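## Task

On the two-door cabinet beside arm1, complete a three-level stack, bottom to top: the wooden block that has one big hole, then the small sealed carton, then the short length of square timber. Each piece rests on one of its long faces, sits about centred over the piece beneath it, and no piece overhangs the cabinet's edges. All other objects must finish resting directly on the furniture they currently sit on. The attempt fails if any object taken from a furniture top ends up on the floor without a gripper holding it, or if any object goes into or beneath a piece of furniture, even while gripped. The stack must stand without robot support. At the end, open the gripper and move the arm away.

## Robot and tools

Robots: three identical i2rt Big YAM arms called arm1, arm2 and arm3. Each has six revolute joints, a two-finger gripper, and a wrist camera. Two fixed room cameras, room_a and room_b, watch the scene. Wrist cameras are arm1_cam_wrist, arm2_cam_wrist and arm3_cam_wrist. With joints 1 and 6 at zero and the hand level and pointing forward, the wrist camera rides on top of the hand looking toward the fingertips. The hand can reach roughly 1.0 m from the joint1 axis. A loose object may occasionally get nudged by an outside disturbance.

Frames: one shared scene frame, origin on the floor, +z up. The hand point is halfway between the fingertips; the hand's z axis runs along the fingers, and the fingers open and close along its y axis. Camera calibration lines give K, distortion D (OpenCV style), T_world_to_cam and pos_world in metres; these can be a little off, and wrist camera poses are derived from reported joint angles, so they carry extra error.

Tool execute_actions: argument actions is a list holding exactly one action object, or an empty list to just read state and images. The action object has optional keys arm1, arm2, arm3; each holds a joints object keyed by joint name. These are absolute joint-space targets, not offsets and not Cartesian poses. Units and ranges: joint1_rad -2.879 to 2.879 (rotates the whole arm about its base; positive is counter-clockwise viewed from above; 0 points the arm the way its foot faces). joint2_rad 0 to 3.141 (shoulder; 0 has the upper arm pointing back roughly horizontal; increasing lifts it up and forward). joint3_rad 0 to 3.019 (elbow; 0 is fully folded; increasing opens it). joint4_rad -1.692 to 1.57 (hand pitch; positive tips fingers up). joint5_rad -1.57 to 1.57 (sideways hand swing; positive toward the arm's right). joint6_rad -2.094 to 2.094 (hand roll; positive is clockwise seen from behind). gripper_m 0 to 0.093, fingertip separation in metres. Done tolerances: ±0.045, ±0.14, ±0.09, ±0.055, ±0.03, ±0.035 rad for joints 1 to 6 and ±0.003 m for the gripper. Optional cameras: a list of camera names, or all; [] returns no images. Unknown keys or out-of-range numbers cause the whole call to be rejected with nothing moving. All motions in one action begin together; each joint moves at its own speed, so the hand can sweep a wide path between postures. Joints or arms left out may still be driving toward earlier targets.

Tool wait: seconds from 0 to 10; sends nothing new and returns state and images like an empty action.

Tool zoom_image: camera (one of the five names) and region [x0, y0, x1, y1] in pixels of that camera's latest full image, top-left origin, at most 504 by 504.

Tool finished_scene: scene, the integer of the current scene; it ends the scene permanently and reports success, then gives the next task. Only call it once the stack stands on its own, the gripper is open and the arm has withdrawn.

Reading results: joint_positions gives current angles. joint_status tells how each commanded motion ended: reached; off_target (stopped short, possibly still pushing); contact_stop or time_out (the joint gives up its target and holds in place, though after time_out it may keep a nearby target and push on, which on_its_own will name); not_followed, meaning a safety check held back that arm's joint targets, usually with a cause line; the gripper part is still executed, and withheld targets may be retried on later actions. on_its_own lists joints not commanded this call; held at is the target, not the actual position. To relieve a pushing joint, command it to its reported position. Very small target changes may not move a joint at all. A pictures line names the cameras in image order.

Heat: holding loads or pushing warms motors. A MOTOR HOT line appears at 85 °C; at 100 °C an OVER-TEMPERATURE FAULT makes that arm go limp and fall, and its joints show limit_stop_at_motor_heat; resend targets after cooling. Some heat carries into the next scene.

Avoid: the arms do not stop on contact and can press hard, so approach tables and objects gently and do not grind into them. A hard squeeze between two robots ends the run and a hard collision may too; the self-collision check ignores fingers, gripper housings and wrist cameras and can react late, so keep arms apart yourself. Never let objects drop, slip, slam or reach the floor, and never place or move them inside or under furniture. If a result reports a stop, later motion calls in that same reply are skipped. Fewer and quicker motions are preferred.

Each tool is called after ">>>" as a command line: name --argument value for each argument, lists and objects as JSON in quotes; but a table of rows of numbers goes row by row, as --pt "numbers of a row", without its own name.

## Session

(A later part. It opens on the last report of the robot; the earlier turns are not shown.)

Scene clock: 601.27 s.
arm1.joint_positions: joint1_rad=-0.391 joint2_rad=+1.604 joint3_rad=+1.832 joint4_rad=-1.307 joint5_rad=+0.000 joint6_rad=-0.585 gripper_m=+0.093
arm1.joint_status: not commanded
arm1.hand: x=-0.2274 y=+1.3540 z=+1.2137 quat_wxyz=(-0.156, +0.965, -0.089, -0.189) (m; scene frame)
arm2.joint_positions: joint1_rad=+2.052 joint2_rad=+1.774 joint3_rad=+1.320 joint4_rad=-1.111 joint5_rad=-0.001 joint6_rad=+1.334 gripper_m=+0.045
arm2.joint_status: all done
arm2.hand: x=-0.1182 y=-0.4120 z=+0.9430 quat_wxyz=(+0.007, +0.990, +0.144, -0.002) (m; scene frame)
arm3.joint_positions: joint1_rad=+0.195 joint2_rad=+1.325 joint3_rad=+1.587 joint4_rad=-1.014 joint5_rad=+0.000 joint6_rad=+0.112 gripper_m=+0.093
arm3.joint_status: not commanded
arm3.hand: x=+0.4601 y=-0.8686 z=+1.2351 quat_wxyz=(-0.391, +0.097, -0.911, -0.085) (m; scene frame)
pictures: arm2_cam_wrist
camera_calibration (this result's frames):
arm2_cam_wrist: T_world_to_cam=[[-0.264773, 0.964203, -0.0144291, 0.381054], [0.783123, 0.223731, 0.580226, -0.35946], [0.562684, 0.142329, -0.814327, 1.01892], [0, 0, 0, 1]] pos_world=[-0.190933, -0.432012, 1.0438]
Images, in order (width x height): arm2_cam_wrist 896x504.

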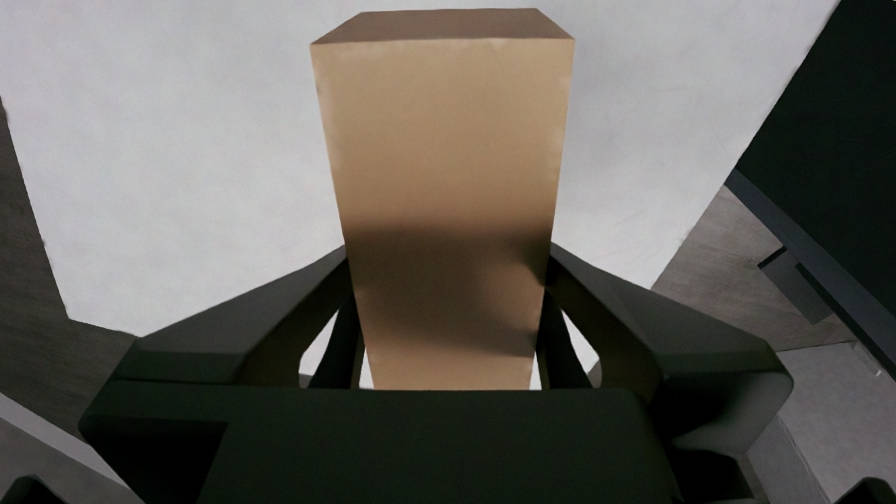

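>>> execute_actions --actions '[{"arm2":{"joints":{"joint1_rad":-0.782,"joint3_rad":1.72,"joint4_rad":-1.47,"joint6_rad":0.907}}}]' --cameras '["arm2_cam_wrist","room_b"]'

Scene clock: 622.03 s.
arm1.joint_positions: joint1_rad=-0.391 joint2_rad=+1.604 joint3_rad=+1.832 joint4_rad=-1.307 joint5_rad=+0.000 joint6_rad=-0.585 gripper_m=+0.093
arm1.joint_status: not commanded
arm1.hand: x=-0.2274 y=+1.3540 z=+1.2137 quat_wxyz=(-0.156, +0.965, -0.089, -0.189) (m; scene frame)
arm2.joint_positions: joint1_rad=-0.792 joint2_rad=+1.796 joint3_rad=+1.686 joint4_rad=-1.460 joint5_rad=+0.002 joint6_rad=+0.919 gripper_m=+0.045
arm2.joint_status: all done
arm2.hand: x=-0.3318 y=+0.6169 z=+1.0574 quat_wxyz=(+0.002, +0.480, -0.877, +0.003) (m; scene frame)
arm3.joint_positions: joint1_rad=+0.195 joint2_rad=+1.325 joint3_rad=+1.587 joint4_rad=-1.014 joint5_rad=+0.000 joint6_rad=+0.112 gripper_m=+0.093
arm3.joint_status: not commanded
arm3.hand: x=+0.4601 y=-0.8686 z=+1.2351 quat_wxyz=(-0.391, +0.097, -0.911, -0.085) (m; scene frame)
pictures: arm2_cam_wrist, room_b
camera_calibration (this result's frames):
arm2_cam_wrist: T_world_to_cam=[[0.830877, -0.556454, 0.00143571, 0.618943], [-0.450129, -0.670595, 0.589649, -0.356128], [-0.32715, -0.490572, -0.807658, 1.174], [0, 0, 0, 1]] pos_world=[-0.290495, 0.681527, 1.15729]
Images, in order (width x height): arm2_cam_wrist 896x504, room_b 896x504.

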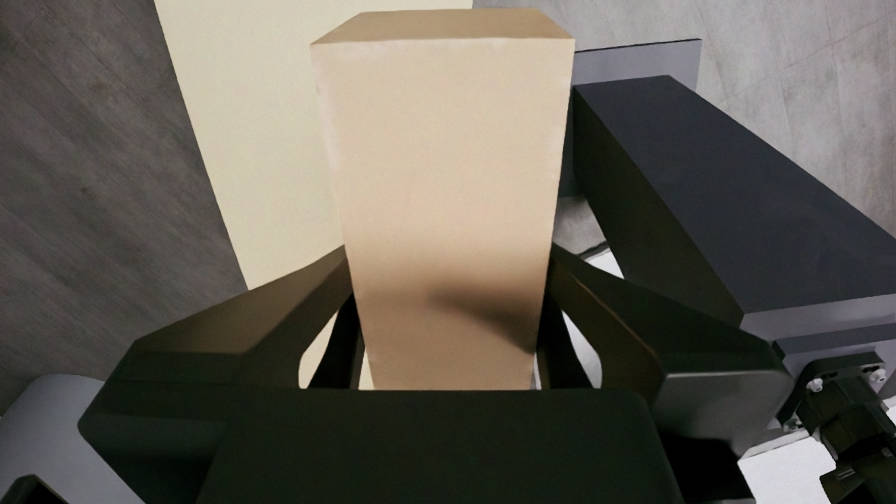

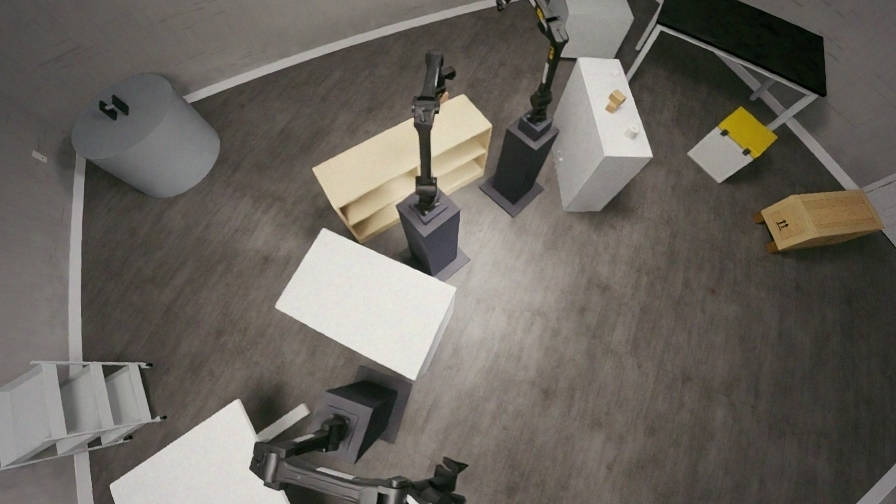

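>>> execute_actions --actions '[{"arm2":{"joints":{"joint2_rad":2.33,"joint4_rad":-0.9}}}]' --cameras '["arm2_cam_wrist","room_b"]'

Scene clock: 639.20 s.
arm1.joint_positions: joint1_rad=-0.391 joint2_rad=+1.604 joint3_rad=+1.832 joint4_rad=-1.307 joint5_rad=+0.000 joint6_rad=-0.585 gripper_m=+0.093
arm1.joint_status: not commanded
arm1.hand: x=-0.2274 y=+1.3540 z=+1.2137 quat_wxyz=(-0.156, +0.965, -0.089, -0.189) (m; scene frame)
arm2.joint_positions: joint1_rad=-0.792 joint2_rad=+2.353 joint3_rad=+1.695 joint4_rad=-0.909 joint5_rad=+0.001 joint6_rad=+0.919 gripper_m=+0.045
arm2.joint_status: all done
arm2.hand: x=-0.3627 y=+0.6963 z=+0.7316 quat_wxyz=(+0.002, +0.480, -0.877, +0.002) (m; scene frame)
arm3.joint_positions: joint1_rad=+0.195 joint2_rad=+1.325 joint3_rad=+1.587 joint4_rad=-1.014 joint5_rad=+0.000 joint6_rad=+0.112 gripper_m=+0.093
arm3.joint_status: not commanded
arm3.hand: x=+0.4601 y=-0.8686 z=+1.2351 quat_wxyz=(-0.391, +0.097, -0.911, -0.085) (m; scene frame)
pictures: arm2_cam_wrist, room_b
camera_calibration (this result's frames):
arm2_cam_wrist: T_world_to_cam=[[0.830869, -0.556467, -0.000636976, 0.690775], [-0.449467, -0.671779, 0.588807, -0.123042], [-0.32808, -0.488935, -0.808274, 0.938705], [0, 0, 0, 1]] pos_world=[-0.321277, 0.760703, 0.831619]
Images, in order (width x height): arm2_cam_wrist 896x504, room_b 896x504.

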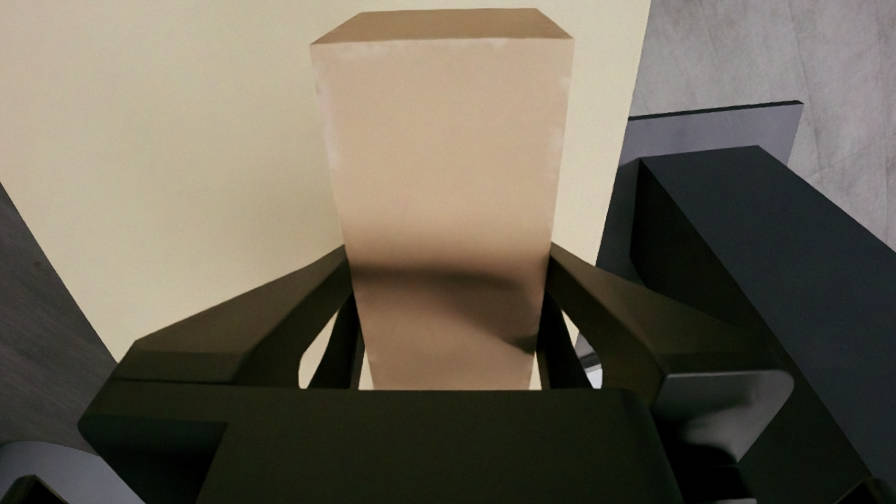

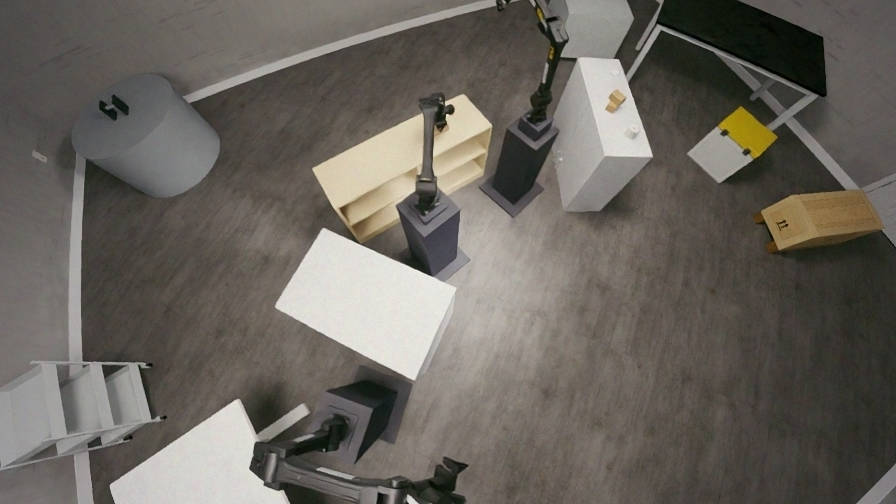

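>>> execute_actions --actions '[{"arm2":{"joints":{"joint2_rad":2.44,"joint4_rad":-0.81}}}]' --cameras '["arm2_cam_wrist","room_a"]'

Scene clock: 649.23 s.
arm1.joint_positions: joint1_rad=-0.391 joint2_rad=+1.604 joint3_rad=+1.832 joint4_rad=-1.307 joint5_rad=+0.000 joint6_rad=-0.585 gripper_m=+0.093
arm1.joint_status: not commanded
arm1.hand: x=-0.2274 y=+1.3540 z=+1.2137 quat_wxyz=(-0.156, +0.965, -0.089, -0.189) (m; scene frame)
arm2.joint_positions: joint1_rad=-0.792 joint2_rad=+2.452 joint3_rad=+1.695 joint4_rad=-0.819 joint5_rad=+0.001 joint6_rad=+0.919 gripper_m=+0.045
arm2.joint_status: all done
arm2.hand: x=-0.3606 y=+0.6897 z=+0.6704 quat_wxyz=(+0.003, +0.480, -0.877, +0.006) (m; scene frame)
arm3.joint_positions: joint1_rad=+0.195 joint2_rad=+1.325 joint3_rad=+1.587 joint4_rad=-1.014 joint5_rad=+0.000 joint6_rad=+0.112 gripper_m=+0.093
arm3.joint_status: not commanded
arm3.hand: x=+0.4601 y=-0.8686 z=+1.2351 quat_wxyz=(-0.391, +0.097, -0.911, -0.085) (m; scene frame)
pictures: arm2_cam_wrist, room_a
camera_calibration (this result's frames):
arm2_cam_wrist: T_world_to_cam=[[0.830888, -0.556403, 0.00644501, 0.680549], [-0.451208, -0.666929, 0.592973, -0.0972807], [-0.325634, -0.495602, -0.805197, 0.89005], [0, 0, 0, 1]] pos_world=[-0.319523, 0.75489, 0.769964]
Images, in order (width x height): arm2_cam_wrist 896x504, room_a 896x504.

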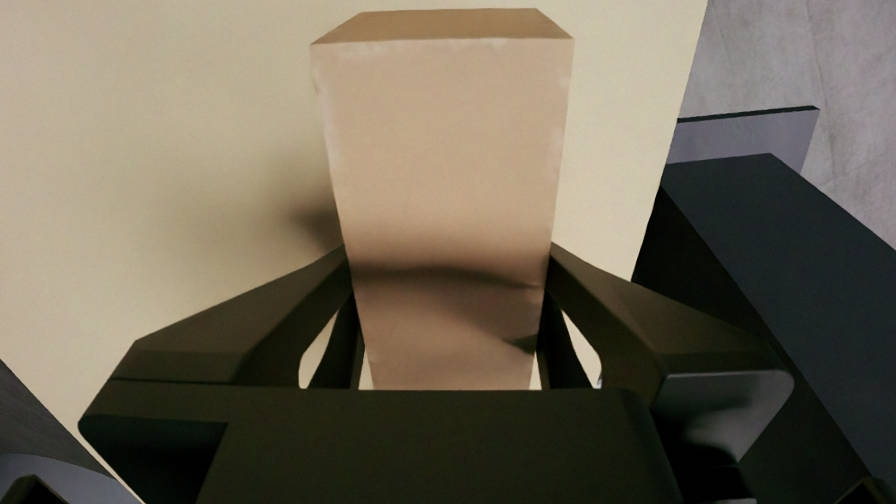

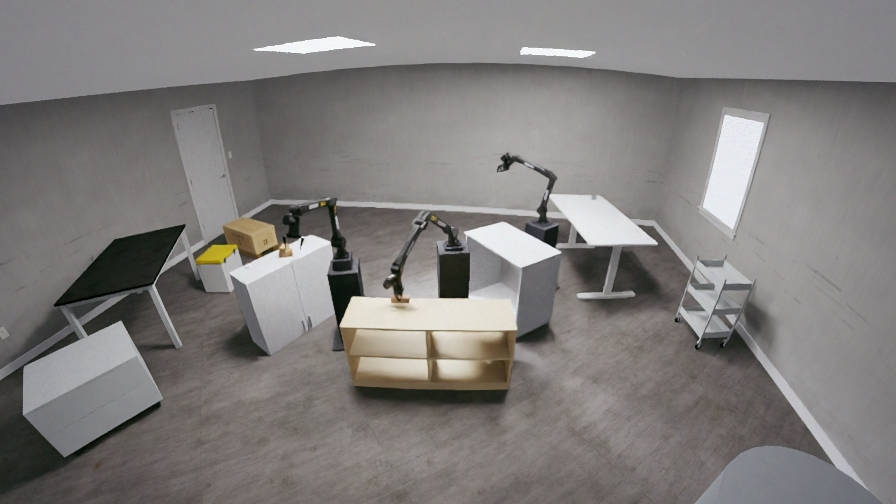

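>>> execute_actions --actions '[{"arm2":{"joints":{"joint2_rad":2.488,"joint4_rad":-0.775}}}]' --cameras '["arm2_cam_wrist","room_a"]'

Scene clock: 659.60 s.
arm1.joint_positions: joint1_rad=-0.391 joint2_rad=+1.604 joint3_rad=+1.832 joint4_rad=-1.307 joint5_rad=+0.000 joint6_rad=-0.585 gripper_m=+0.093
arm1.joint_status: not commanded
arm1.hand: x=-0.2274 y=+1.3540 z=+1.2137 quat_wxyz=(-0.156, +0.965, -0.089, -0.189) (m; scene frame)
arm2.joint_positions: joint1_rad=-0.792 joint2_rad=+2.480 joint3_rad=+1.695 joint4_rad=-0.785 joint5_rad=+0.001 joint6_rad=+0.919 gripper_m=+0.045
arm2.joint_status: all done
arm2.hand: x=-0.3604 y=+0.6887 z=+0.6536 quat_wxyz=(+0.003, +0.480, -0.877, +0.003) (m; scene frame)
arm3.joint_positions: joint1_rad=+0.195 joint2_rad=+1.325 joint3_rad=+1.587 joint4_rad=-1.014 joint5_rad=+0.000 joint6_rad=+0.112 gripper_m=+0.093
arm3.joint_status: not commanded
arm3.hand: x=+0.4601 y=-0.8686 z=+1.2351 quat_wxyz=(-0.391, +0.097, -0.911, -0.085) (m; scene frame)
pictures: arm2_cam_wrist, room_a
camera_calibration (this result's frames):
arm2_cam_wrist: T_world_to_cam=[[0.830878, -0.556452, 0.00182637, 0.682967], [-0.450071, -0.670096, 0.590261, -0.0834781], [-0.327228, -0.491257, -0.807211, 0.873876], [0, 0, 0, 1]] pos_world=[-0.319077, 0.753397, 0.753428]
Images, in order (width x height): arm2_cam_wrist 896x504, room_a 896x504.

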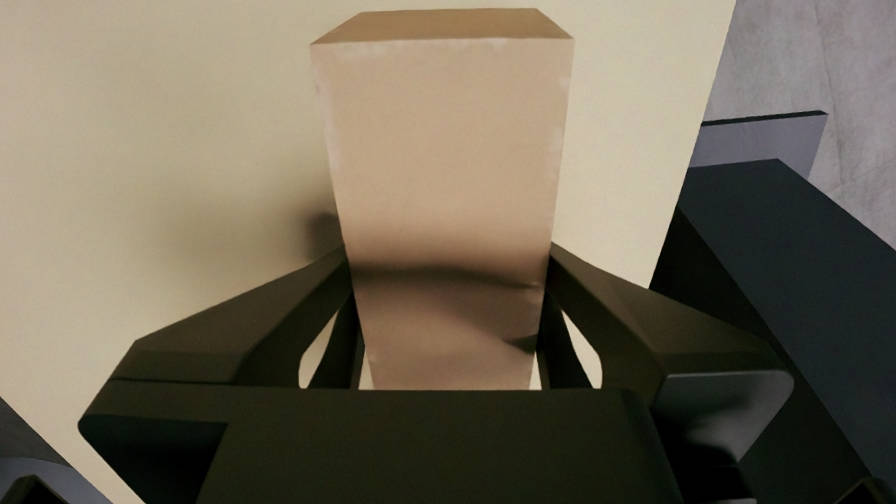

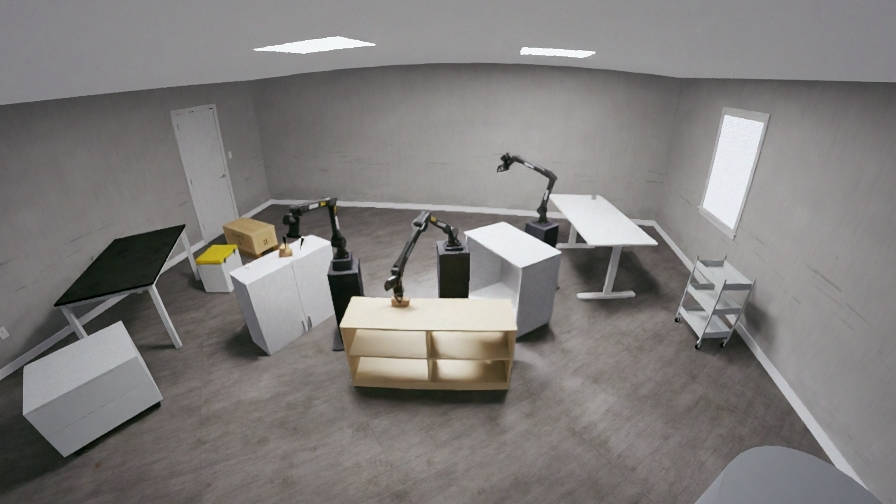

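>>> execute_actions --actions '[]'

Scene clock: 682.50 s.
arm1.joint_positions: joint1_rad=-0.391 joint2_rad=+1.604 joint3_rad=+1.832 joint4_rad=-1.307 joint5_rad=+0.000 joint6_rad=-0.585 gripper_m=+0.093
arm1.joint_status: not commanded
arm1.hand: x=-0.2274 y=+1.3540 z=+1.2137 quat_wxyz=(-0.156, +0.965, -0.089, -0.189) (m; scene frame)
arm2.joint_positions: joint1_rad=-0.792 joint2_rad=+2.480 joint3_rad=+1.695 joint4_rad=-0.785 joint5_rad=+0.001 joint6_rad=+0.919 gripper_m=+0.045
arm2.joint_status: all done
arm2.hand: x=-0.3604 y=+0.6887 z=+0.6536 quat_wxyz=(+0.003, +0.480, -0.877, +0.003) (m; scene frame)
arm3.joint_positions: joint1_rad=+0.195 joint2_rad=+1.325 joint3_rad=+1.587 joint4_rad=-1.014 joint5_rad=+0.000 joint6_rad=+0.112 gripper_m=+0.093
arm3.joint_status: not commanded
arm3.hand: x=+0.4601 y=-0.8686 z=+1.2351 quat_wxyz=(-0.391, +0.097, -0.911, -0.085) (m; scene frame)
pictures: arm1_cam_wrist, arm2_cam_wrist, arm3_cam_wrist, room_a, room_b
camera_calibration (this result's frames):
arm1_cam_wrist: T_world_to_cam=[[0.20967, 0.938497, 0.27434, -1.55844], [0.945574, -0.266031, 0.187399, 0.359628], [0.248856, 0.220116, -0.943196, 1.02295], [0, 0, 0, 1]] pos_world=[-0.267864, 1.3331, 1.32499]
arm2_cam_wrist: T_world_to_cam=[[0.830878, -0.556452, 0.00182637, 0.682967], [-0.450071, -0.670096, 0.590261, -0.0834781], [-0.327228, -0.491257, -0.807211, 0.873876], [0, 0, 0, 1]] pos_world=[-0.319077, 0.753397, 0.753428]
arm3_cam_wrist: T_world_to_cam=[[0.256882, -0.963174, -0.0794244, -0.858767], [-0.953514, -0.23919, -0.1833, 0.45979], [0.157552, 0.122819, -0.979843, 1.37302], [0, 0, 0, 1]] pos_world=[0.442696, -0.885797, 1.36142]
Images, in order (width x height): arm1_cam_wrist 896x504, arm2_cam_wrist 896x504, arm3_cam_wrist 896x504, room_a 896x504, room_b 896x504.

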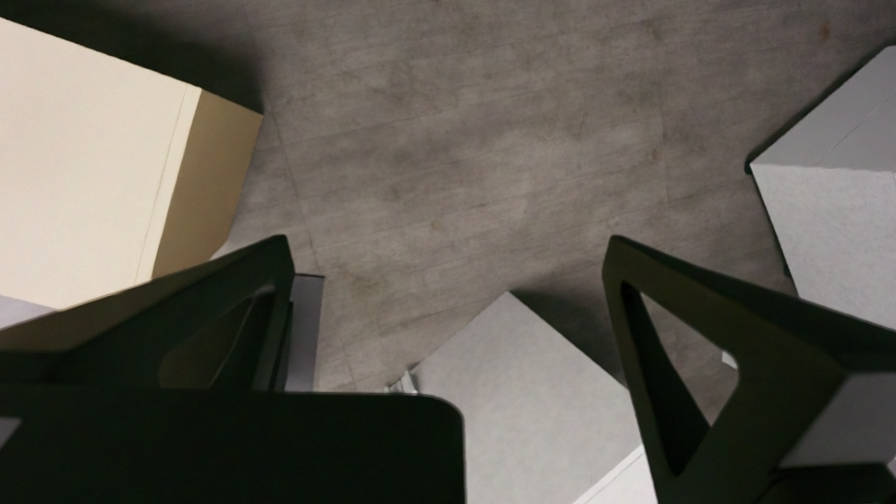

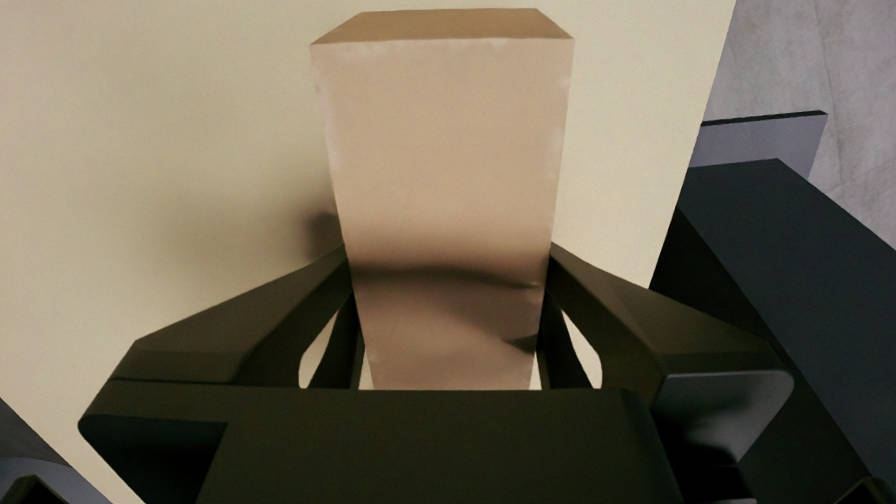

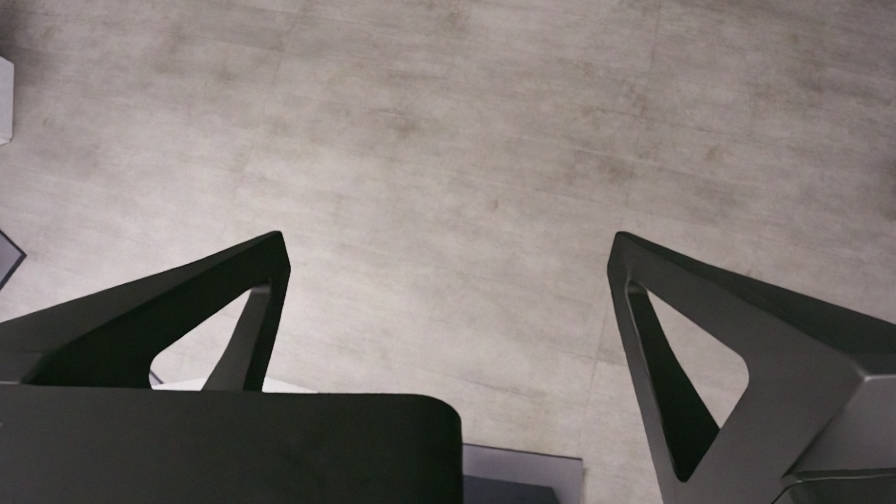

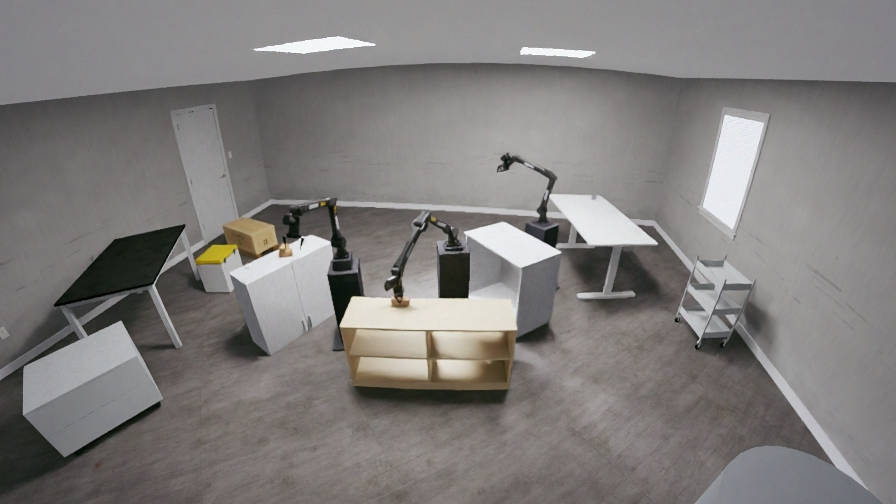

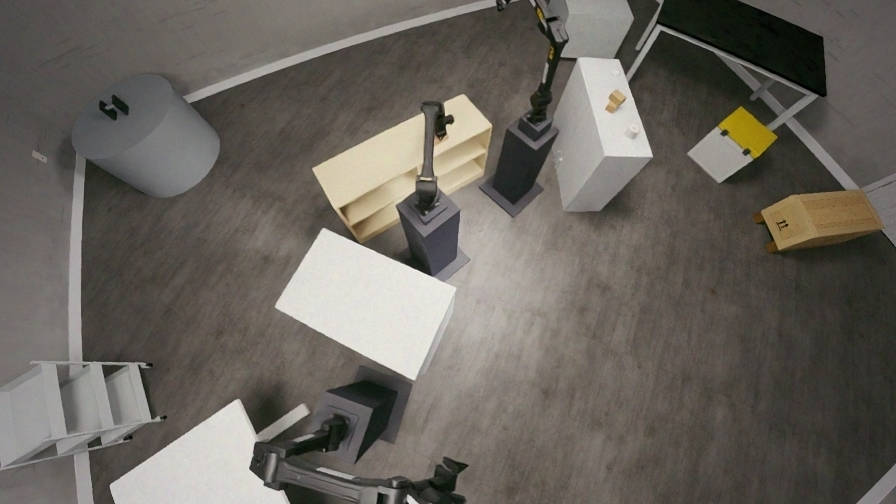

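>>> execute_actions --actions '[{"arm2": {"joints": {"joint2_rad": 2.515, "joint4_rad": -0.765}}}]' --cameras '["arm2_cam_wrist", "room_a"]'

Scene clock: 686.03 s.
arm1.joint_positions: joint1_rad=-0.391 joint2_rad=+1.604 joint3_rad=+1.832 joint4_rad=-1.307 joint5_rad=+0.000 joint6_rad=-0.585 gripper_m=+0.093
arm1.joint_status: not commanded
arm1.hand: x=-0.2274 y=+1.3540 z=+1.2137 quat_wxyz=(-0.156, +0.965, -0.089, -0.189) (m; scene frame)
arm2.joint_positions: joint1_rad=-0.792 joint2_rad=+2.496 joint3_rad=+1.695 joint4_rad=-0.773 joint5_rad=+0.001 joint6_rad=+0.917 gripper_m=+0.045
arm2.joint_status: all done
arm2.hand: x=-0.3596 y=+0.6864 z=+0.6438 quat_wxyz=(+0.003, +0.481, -0.877, +0.005) (m; scene frame)
arm3.joint_positions: joint1_rad=+0.195 joint2_rad=+1.325 joint3_rad=+1.587 joint4_rad=-1.014 joint5_rad=+0.000 joint6_rad=+0.112 gripper_m=+0.093
arm3.joint_status: not commanded
arm3.hand: x=+0.4601 y=-0.8686 z=+1.2351 quat_wxyz=(-0.391, +0.097, -0.911, -0.085) (m; scene frame)
pictures: arm2_cam_wrist, room_a
camera_calibration (this result's frames):
arm2_cam_wrist: T_world_to_cam=[[0.831944, -0.554843, 0.00435373, 0.678728], [-0.449255, -0.668977, 0.592148, -0.0806547], [-0.325636, -0.49459, -0.805817, 0.867052], [0, 0, 0, 1]] pos_world=[-0.318555, 0.751466, 0.74349]
Images, in order (width x height): arm2_cam_wrist 896x504, room_a 896x504.

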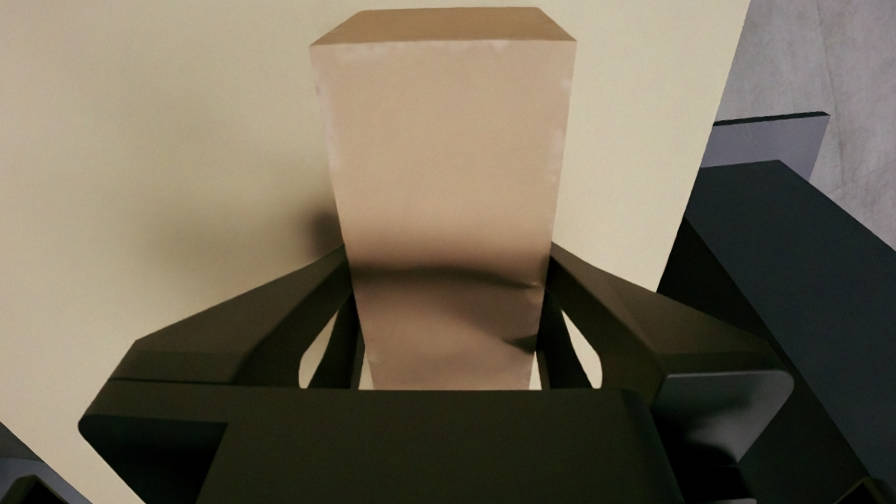

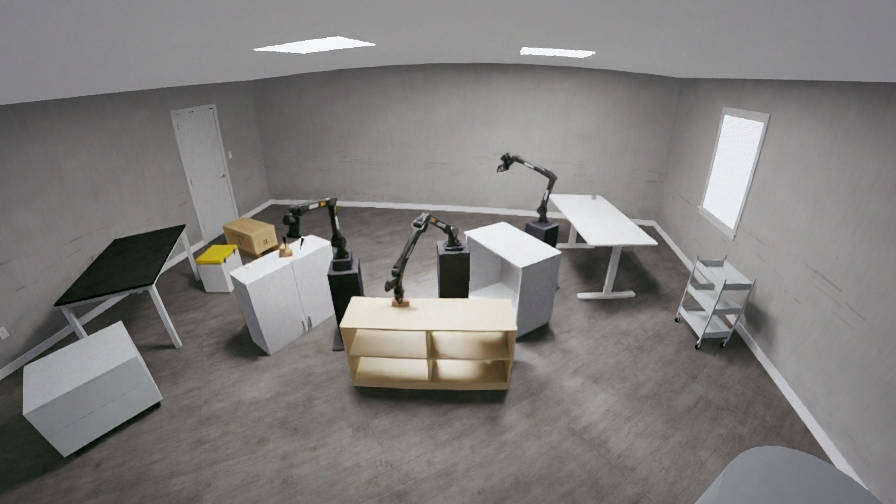

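>>> zoom_image --camera "room_a" --region '[360, 260, 450, 320]'

>>> execute_actions --actions '[{"arm2": {"joints": {"joint2_rad": 2.53, "joint4_rad": -0.75}}}]' --cameras '["arm2_cam_wrist", "room_a"]'

Region (360, 260, 450, 320) of room_a's 896x504 image, scaled by 5.600, with more detail than that image has.

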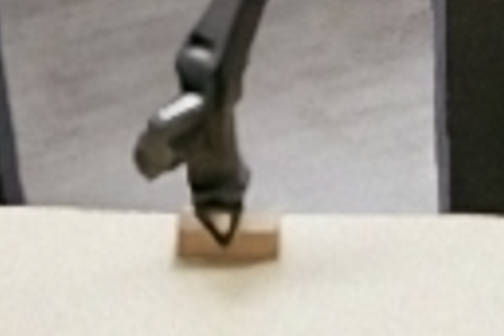

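Scene clock: 690.50 s.
arm1.joint_positions: joint1_rad=-0.391 joint2_rad=+1.604 joint3_rad=+1.832 joint4_rad=-1.307 joint5_rad=+0.000 joint6_rad=-0.585 gripper_m=+0.093
arm1.joint_status: not commanded
arm1.hand: x=-0.2274 y=+1.3540 z=+1.2137 quat_wxyz=(-0.156, +0.965, -0.089, -0.189) (m; scene frame)
arm2.joint_positions: joint1_rad=-0.792 joint2_rad=+2.496 joint3_rad=+1.695 joint4_rad=-0.765 joint5_rad=+0.001 joint6_rad=+0.917 gripper_m=+0.045
arm2.joint_status: all done
arm2.hand: x=-0.3602 y=+0.6880 z=+0.6436 quat_wxyz=(+0.002, +0.481, -0.877, +0.001) (m; scene frame)
arm3.joint_positions: joint1_rad=+0.195 joint2_rad=+1.325 joint3_rad=+1.587 joint4_rad=-1.014 joint5_rad=+0.000 joint6_rad=+0.112 gripper_m=+0.093
arm3.joint_status: not commanded
arm3.hand: x=+0.4601 y=-0.8686 z=+1.2351 quat_wxyz=(-0.391, +0.097, -0.911, -0.085) (m; scene frame)
pictures: arm2_cam_wrist, room_a
camera_calibration (this result's frames):
arm2_cam_wrist: T_world_to_cam=[[0.831925, -0.554886, -0.00148852, 0.683917], [-0.447818, -0.67298, 0.588691, -0.074186], [-0.327658, -0.48908, -0.808357, 0.864585], [0, 0, 0, 1]] pos_world=[-0.318902, 0.752421, 0.743583]
Images, in order (width x height): arm2_cam_wrist 896x504, room_a 896x504.

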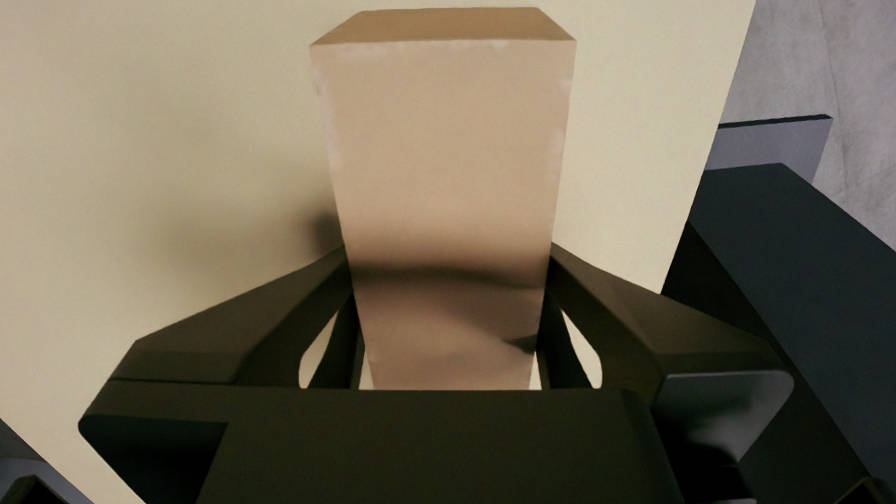

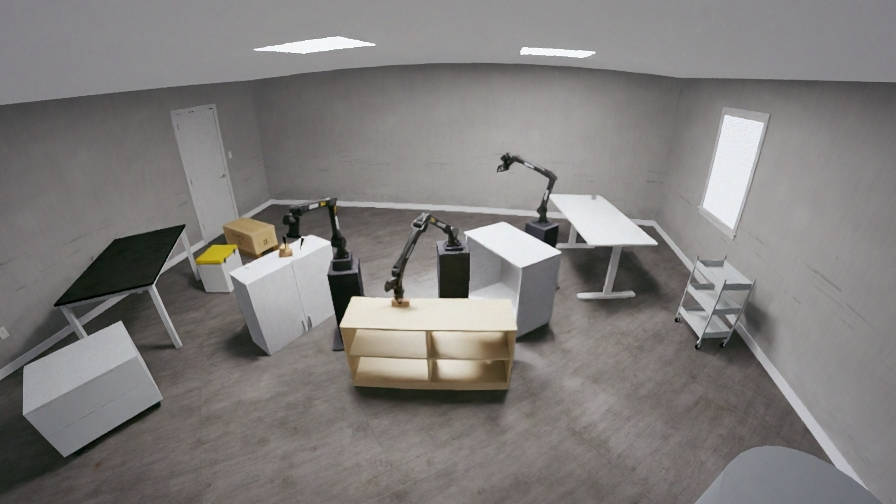

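>>> zoom_image --camera "room_a" --region '[375, 280, 425, 315]'

Region (375, 280, 425, 315) of room_a's 896x504 image, scaled by 10.080, with more detail than that image has; it fills the top 353 rows of this view, and the rest is white.

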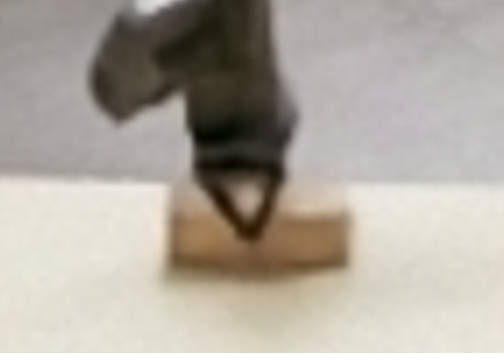

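>>> execute_actions --actions '[{"arm2": {"joints": {"joint2_rad": 2.5, "gripper_m": 0.093}}}]' --cameras '["arm2_cam_wrist"]'

Scene clock: 706.17 s.
arm1.joint_positions: joint1_rad=-0.391 joint2_rad=+1.604 joint3_rad=+1.832 joint4_rad=-1.307 joint5_rad=+0.000 joint6_rad=-0.585 gripper_m=+0.093
arm1.joint_status: not commanded
arm1.hand: x=-0.2274 y=+1.3540 z=+1.2137 quat_wxyz=(-0.156, +0.965, -0.089, -0.189) (m; scene frame)
arm2.joint_positions: joint1_rad=-0.792 joint2_rad=+2.496 joint3_rad=+1.695 joint4_rad=-0.761 joint5_rad=+0.001 joint6_rad=+0.917 gripper_m=+0.093
arm2.joint_status: all done
arm2.hand: x=-0.3606 y=+0.6890 z=+0.6436 quat_wxyz=(+0.002, +0.481, -0.877, -0.001) (m; scene frame)
arm3.joint_positions: joint1_rad=+0.195 joint2_rad=+1.325 joint3_rad=+1.587 joint4_rad=-1.014 joint5_rad=+0.000 joint6_rad=+0.112 gripper_m=+0.093
arm3.joint_status: not commanded
arm3.hand: x=+0.4601 y=-0.8686 z=+1.2351 quat_wxyz=(-0.391, +0.097, -0.911, -0.085) (m; scene frame)
pictures: arm2_cam_wrist
camera_calibration (this result's frames):
arm2_cam_wrist: T_world_to_cam=[[0.831908, -0.554892, -0.00487093, 0.686924], [-0.446989, -0.675287, 0.586675, -0.0705053], [-0.328831, -0.485883, -0.809808, 0.863249], [0, 0, 0, 1]] pos_world=[-0.31911, 0.752995, 0.743775]
Images, in order (width x height): arm2_cam_wrist 896x504.

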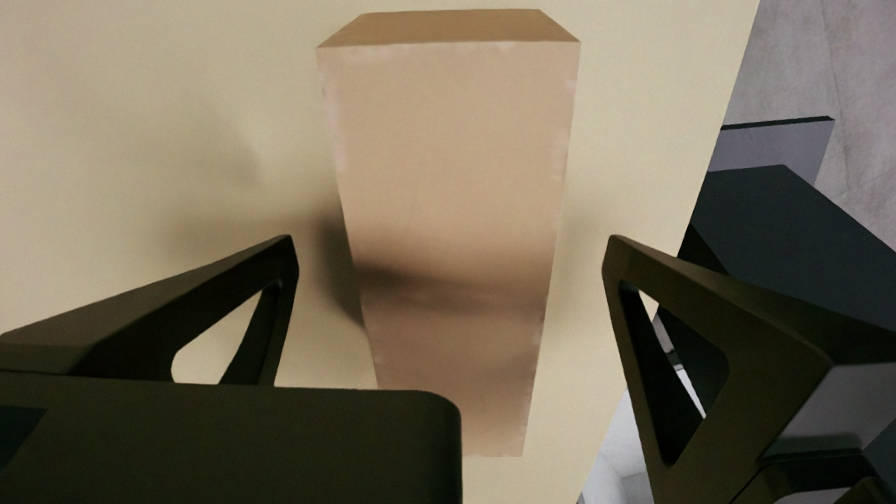

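>>> execute_actions --actions '[{"arm2": {"joints": {"joint2_rad": 2.1}}}]' --cameras '["arm2_cam_wrist"]'

Scene clock: 712.93 s.
arm1.joint_positions: joint1_rad=-0.391 joint2_rad=+1.604 joint3_rad=+1.832 joint4_rad=-1.307 joint5_rad=+0.000 joint6_rad=-0.585 gripper_m=+0.093
arm1.joint_status: not commanded
arm1.hand: x=-0.2274 y=+1.3540 z=+1.2137 quat_wxyz=(-0.156, +0.965, -0.089, -0.189) (m; scene frame)
arm2.joint_positions: joint1_rad=-0.792 joint2_rad=+2.095 joint3_rad=+1.712 joint4_rad=-0.753 joint5_rad=+0.001 joint6_rad=+0.917 gripper_m=+0.093
arm2.joint_status: all done
arm2.hand: x=-0.3923 y=+0.7806 z=+0.9174 quat_wxyz=(-0.030, +0.469, -0.857, -0.210) (m; scene frame)
arm3.joint_positions: joint1_rad=+0.195 joint2_rad=+1.325 joint3_rad=+1.587 joint4_rad=-1.014 joint5_rad=+0.000 joint6_rad=+0.112 gripper_m=+0.093
arm3.joint_status: not commanded
arm3.hand: x=+0.4601 y=-0.8686 z=+1.2351 quat_wxyz=(-0.391, +0.097, -0.911, -0.085) (m; scene frame)
pictures: arm2_cam_wrist
camera_calibration (this result's frames):
arm2_cam_wrist: T_world_to_cam=[[0.805331, -0.487296, -0.337617, 1.0076], [-0.380603, -0.861631, 0.335759, 0.218253], [-0.454515, -0.141899, -0.879364, 0.865038], [0, 0, 0, 1]] pos_world=[-0.335214, 0.801803, 1.02759]
Images, in order (width x height): arm2_cam_wrist 896x504.

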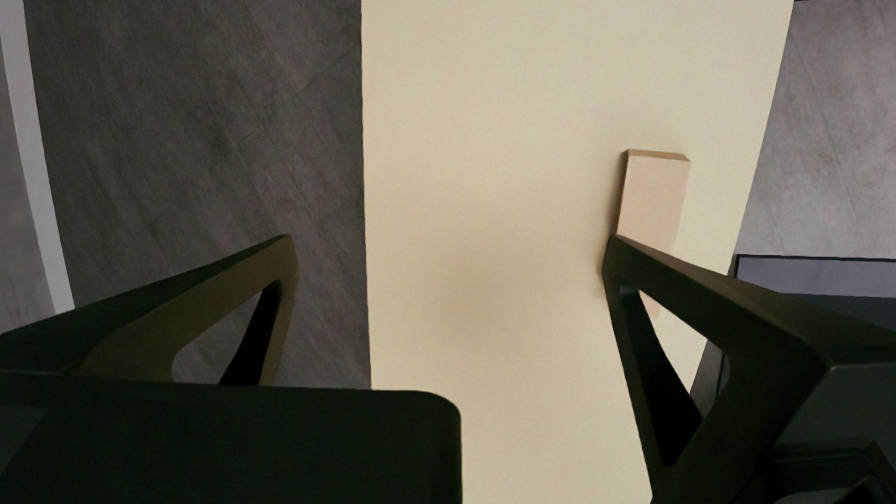

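>>> execute_actions --actions '[{"arm2": {"joints": {"joint1_rad": 0.3, "joint2_rad": 1.3, "joint3_rad": 1.4, "joint4_rad": -0.83, "joint6_rad": 0.3}}}]' --cameras '["room_a", "room_b"]'

Scene clock: 726.53 s.
arm1.joint_positions: joint1_rad=-0.391 joint2_rad=+1.604 joint3_rad=+1.832 joint4_rad=-1.307 joint5_rad=+0.000 joint6_rad=-0.585 gripper_m=+0.093
arm1.joint_status: not commanded
arm1.hand: x=-0.2274 y=+1.3540 z=+1.2137 quat_wxyz=(-0.156, +0.965, -0.089, -0.189) (m; scene frame)
arm2.joint_positions: joint1_rad=+0.296 joint2_rad=+1.296 joint3_rad=+1.404 joint4_rad=-0.823 joint5_rad=-0.002 joint6_rad=+0.313 gripper_m=+0.093
arm2.joint_status: all done
arm2.hand: x=-0.6878 y=+0.1730 z=+1.2589 quat_wxyz=(+0.042, +0.886, -0.203, -0.414) (m; scene frame)
arm3.joint_positions: joint1_rad=+0.195 joint2_rad=+1.325 joint3_rad=+1.587 joint4_rad=-1.014 joint5_rad=+0.000 joint6_rad=+0.112 gripper_m=+0.093
arm3.joint_status: not commanded
arm3.hand: x=+0.4601 y=-0.8686 z=+1.2351 quat_wxyz=(-0.391, +0.097, -0.911, -0.085) (m; scene frame)
pictures: room_a, room_b
Images, in order (width x height): room_a 896x504, room_b 896x504.

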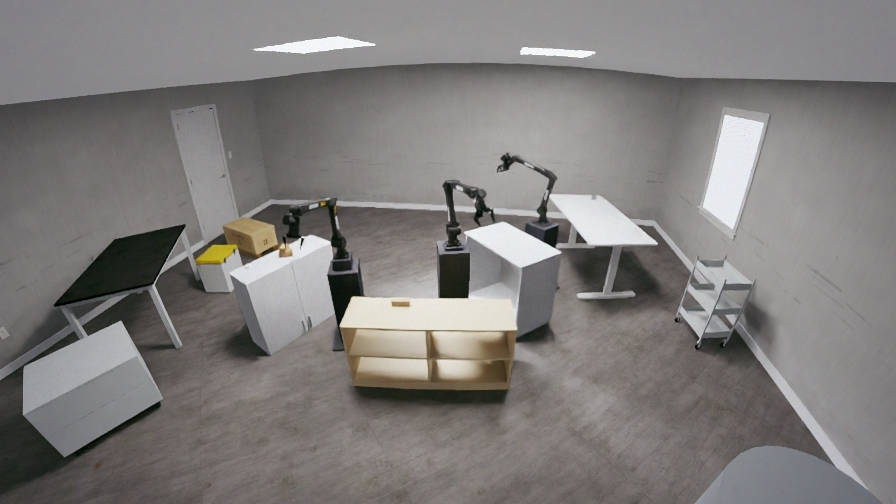

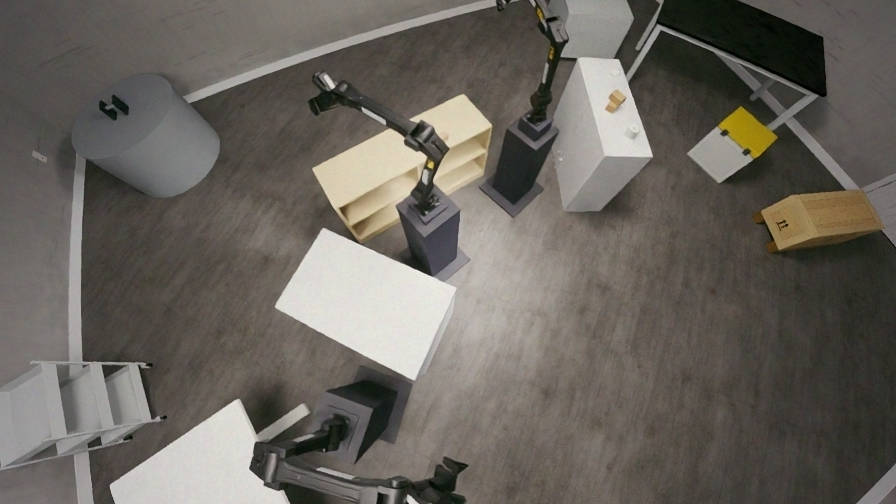

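>>> execute_actions --actions '[{"arm1": {"joints": {"joint1_rad": 0.8, "joint2_rad": 2.15, "joint3_rad": 1.559, "joint4_rad": -0.97, "joint6_rad": -0.595, "gripper_m": 0.093}}}]' --cameras '["arm1_cam_wrist", "room_a"]'

Scene clock: 748.97 s.
arm1.joint_positions: joint1_rad=+0.802 joint2_rad=+2.169 joint3_rad=+1.542 joint4_rad=-0.977 joint5_rad=-0.001 joint6_rad=-0.585 gripper_m=+0.093
arm1.joint_status: all done
arm1.hand: x=-0.3430 y=+0.7024 z=+0.7682 quat_wxyz=(+0.000, +0.876, +0.483, +0.019) (m; scene frame)
arm2.joint_positions: joint1_rad=+0.296 joint2_rad=+1.296 joint3_rad=+1.404 joint4_rad=-0.823 joint5_rad=-0.002 joint6_rad=+0.313 gripper_m=+0.093
arm2.joint_status: not commanded
arm2.hand: x=-0.6878 y=+0.1730 z=+1.2589 quat_wxyz=(+0.042, +0.886, -0.203, -0.414) (m; scene frame)
arm3.joint_positions: joint1_rad=+0.195 joint2_rad=+1.325 joint3_rad=+1.587 joint4_rad=-1.014 joint5_rad=+0.000 joint6_rad=+0.112 gripper_m=+0.093
arm3.joint_status: not commanded
arm3.hand: x=+0.4601 y=-0.8686 z=+1.2351 quat_wxyz=(-0.391, +0.097, -0.911, -0.085) (m; scene frame)
pictures: arm1_cam_wrist, room_a
camera_calibration (this result's frames):
arm1_cam_wrist: T_world_to_cam=[[-0.856937, 0.514995, -0.0209617, -0.642009], [0.401605, 0.692644, 0.599131, -0.797157], [0.323069, 0.504999, -0.800376, 0.490623], [0, 0, 0, 1]] pos_world=[-0.388524, 0.635013, 0.856827]
Images, in order (width x height): arm1_cam_wrist 896x504, room_a 896x504.

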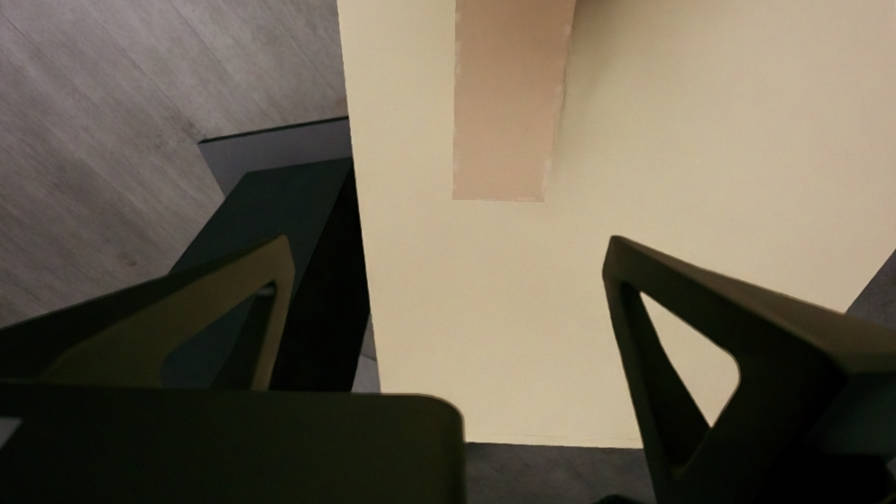

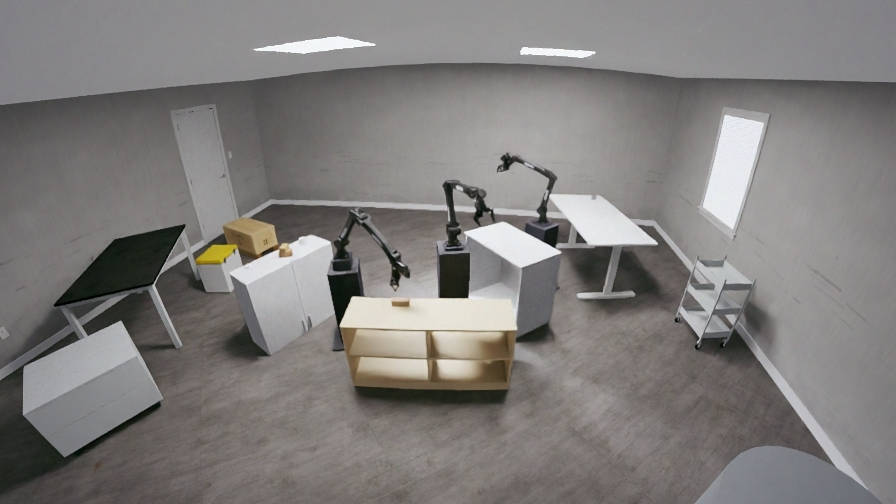

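>>> zoom_image --camera "arm1_cam_wrist" --region '[380, 0, 680, 240]'

Region (380, 0, 680, 240) of arm1_cam_wrist's 896x504 image, scaled by 1.680, with more detail than that image has; it fills the top 403 rows of this view, and the rest is white.

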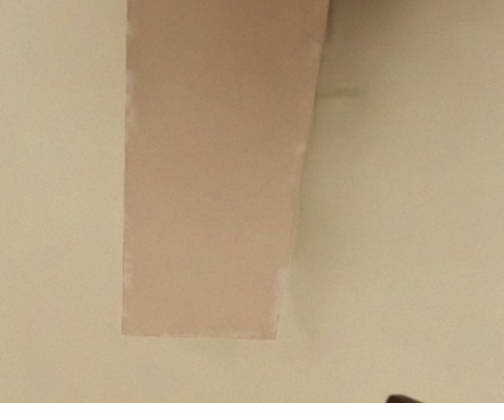

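>>> execute_actions --actions '[{"arm1": {"joints": {"joint2_rad": 2.28, "joint3_rad": 1.725, "joint4_rad": -0.955}}}]' --cameras '["arm1_cam_wrist"]'

Scene clock: 805.87 s.
arm1.joint_positions: joint1_rad=+0.802 joint2_rad=+2.263 joint3_rad=+1.678 joint4_rad=-0.966 joint5_rad=-0.001 joint6_rad=-0.585 gripper_m=+0.093
arm1.joint_status: all done
arm1.hand: x=-0.3857 y=+0.6832 z=+0.7545 quat_wxyz=(-0.002, +0.876, +0.483, -0.007) (m; scene frame)
arm2.joint_positions: joint1_rad=+0.296 joint2_rad=+1.296 joint3_rad=+1.404 joint4_rad=-0.823 joint5_rad=-0.002 joint6_rad=+0.313 gripper_m=+0.093
arm2.joint_status: not commanded
arm2.hand: x=-0.6878 y=+0.1730 z=+1.2589 quat_wxyz=(+0.042, +0.886, -0.203, -0.414) (m; scene frame)
arm3.joint_positions: joint1_rad=+0.195 joint2_rad=+1.325 joint3_rad=+1.587 joint4_rad=-1.014 joint5_rad=+0.000 joint6_rad=+0.112 gripper_m=+0.093
arm3.joint_status: not commanded
arm3.hand: x=+0.4601 y=-0.8686 z=+1.2351 quat_wxyz=(-0.391, +0.097, -0.911, -0.085) (m; scene frame)
pictures: arm1_cam_wrist
camera_calibration (this result's frames):
arm1_cam_wrist: T_world_to_cam=[[-0.857345, 0.514658, 0.00927458, -0.691724], [0.429552, 0.705411, 0.563809, -0.729847], [0.283627, 0.487363, -0.825853, 0.519142], [0, 0, 0, 1]] pos_world=[-0.426782, 0.617833, 0.846645]
Images, in order (width x height): arm1_cam_wrist 896x504.

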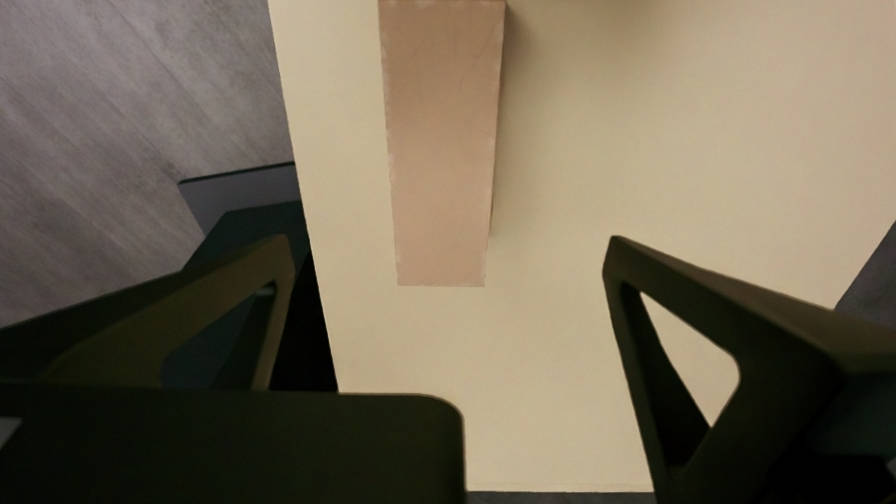

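>>> zoom_image --camera "arm1_cam_wrist" --region '[340, 0, 550, 310]'

Region (340, 0, 550, 310) of arm1_cam_wrist's 896x504 image, scaled by 1.626, with more detail than that image has; it fills the left 341 columns of this view, and the rest is white.

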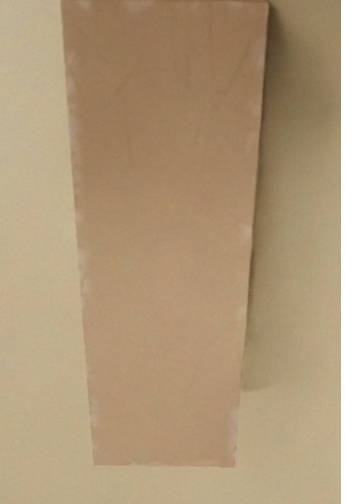

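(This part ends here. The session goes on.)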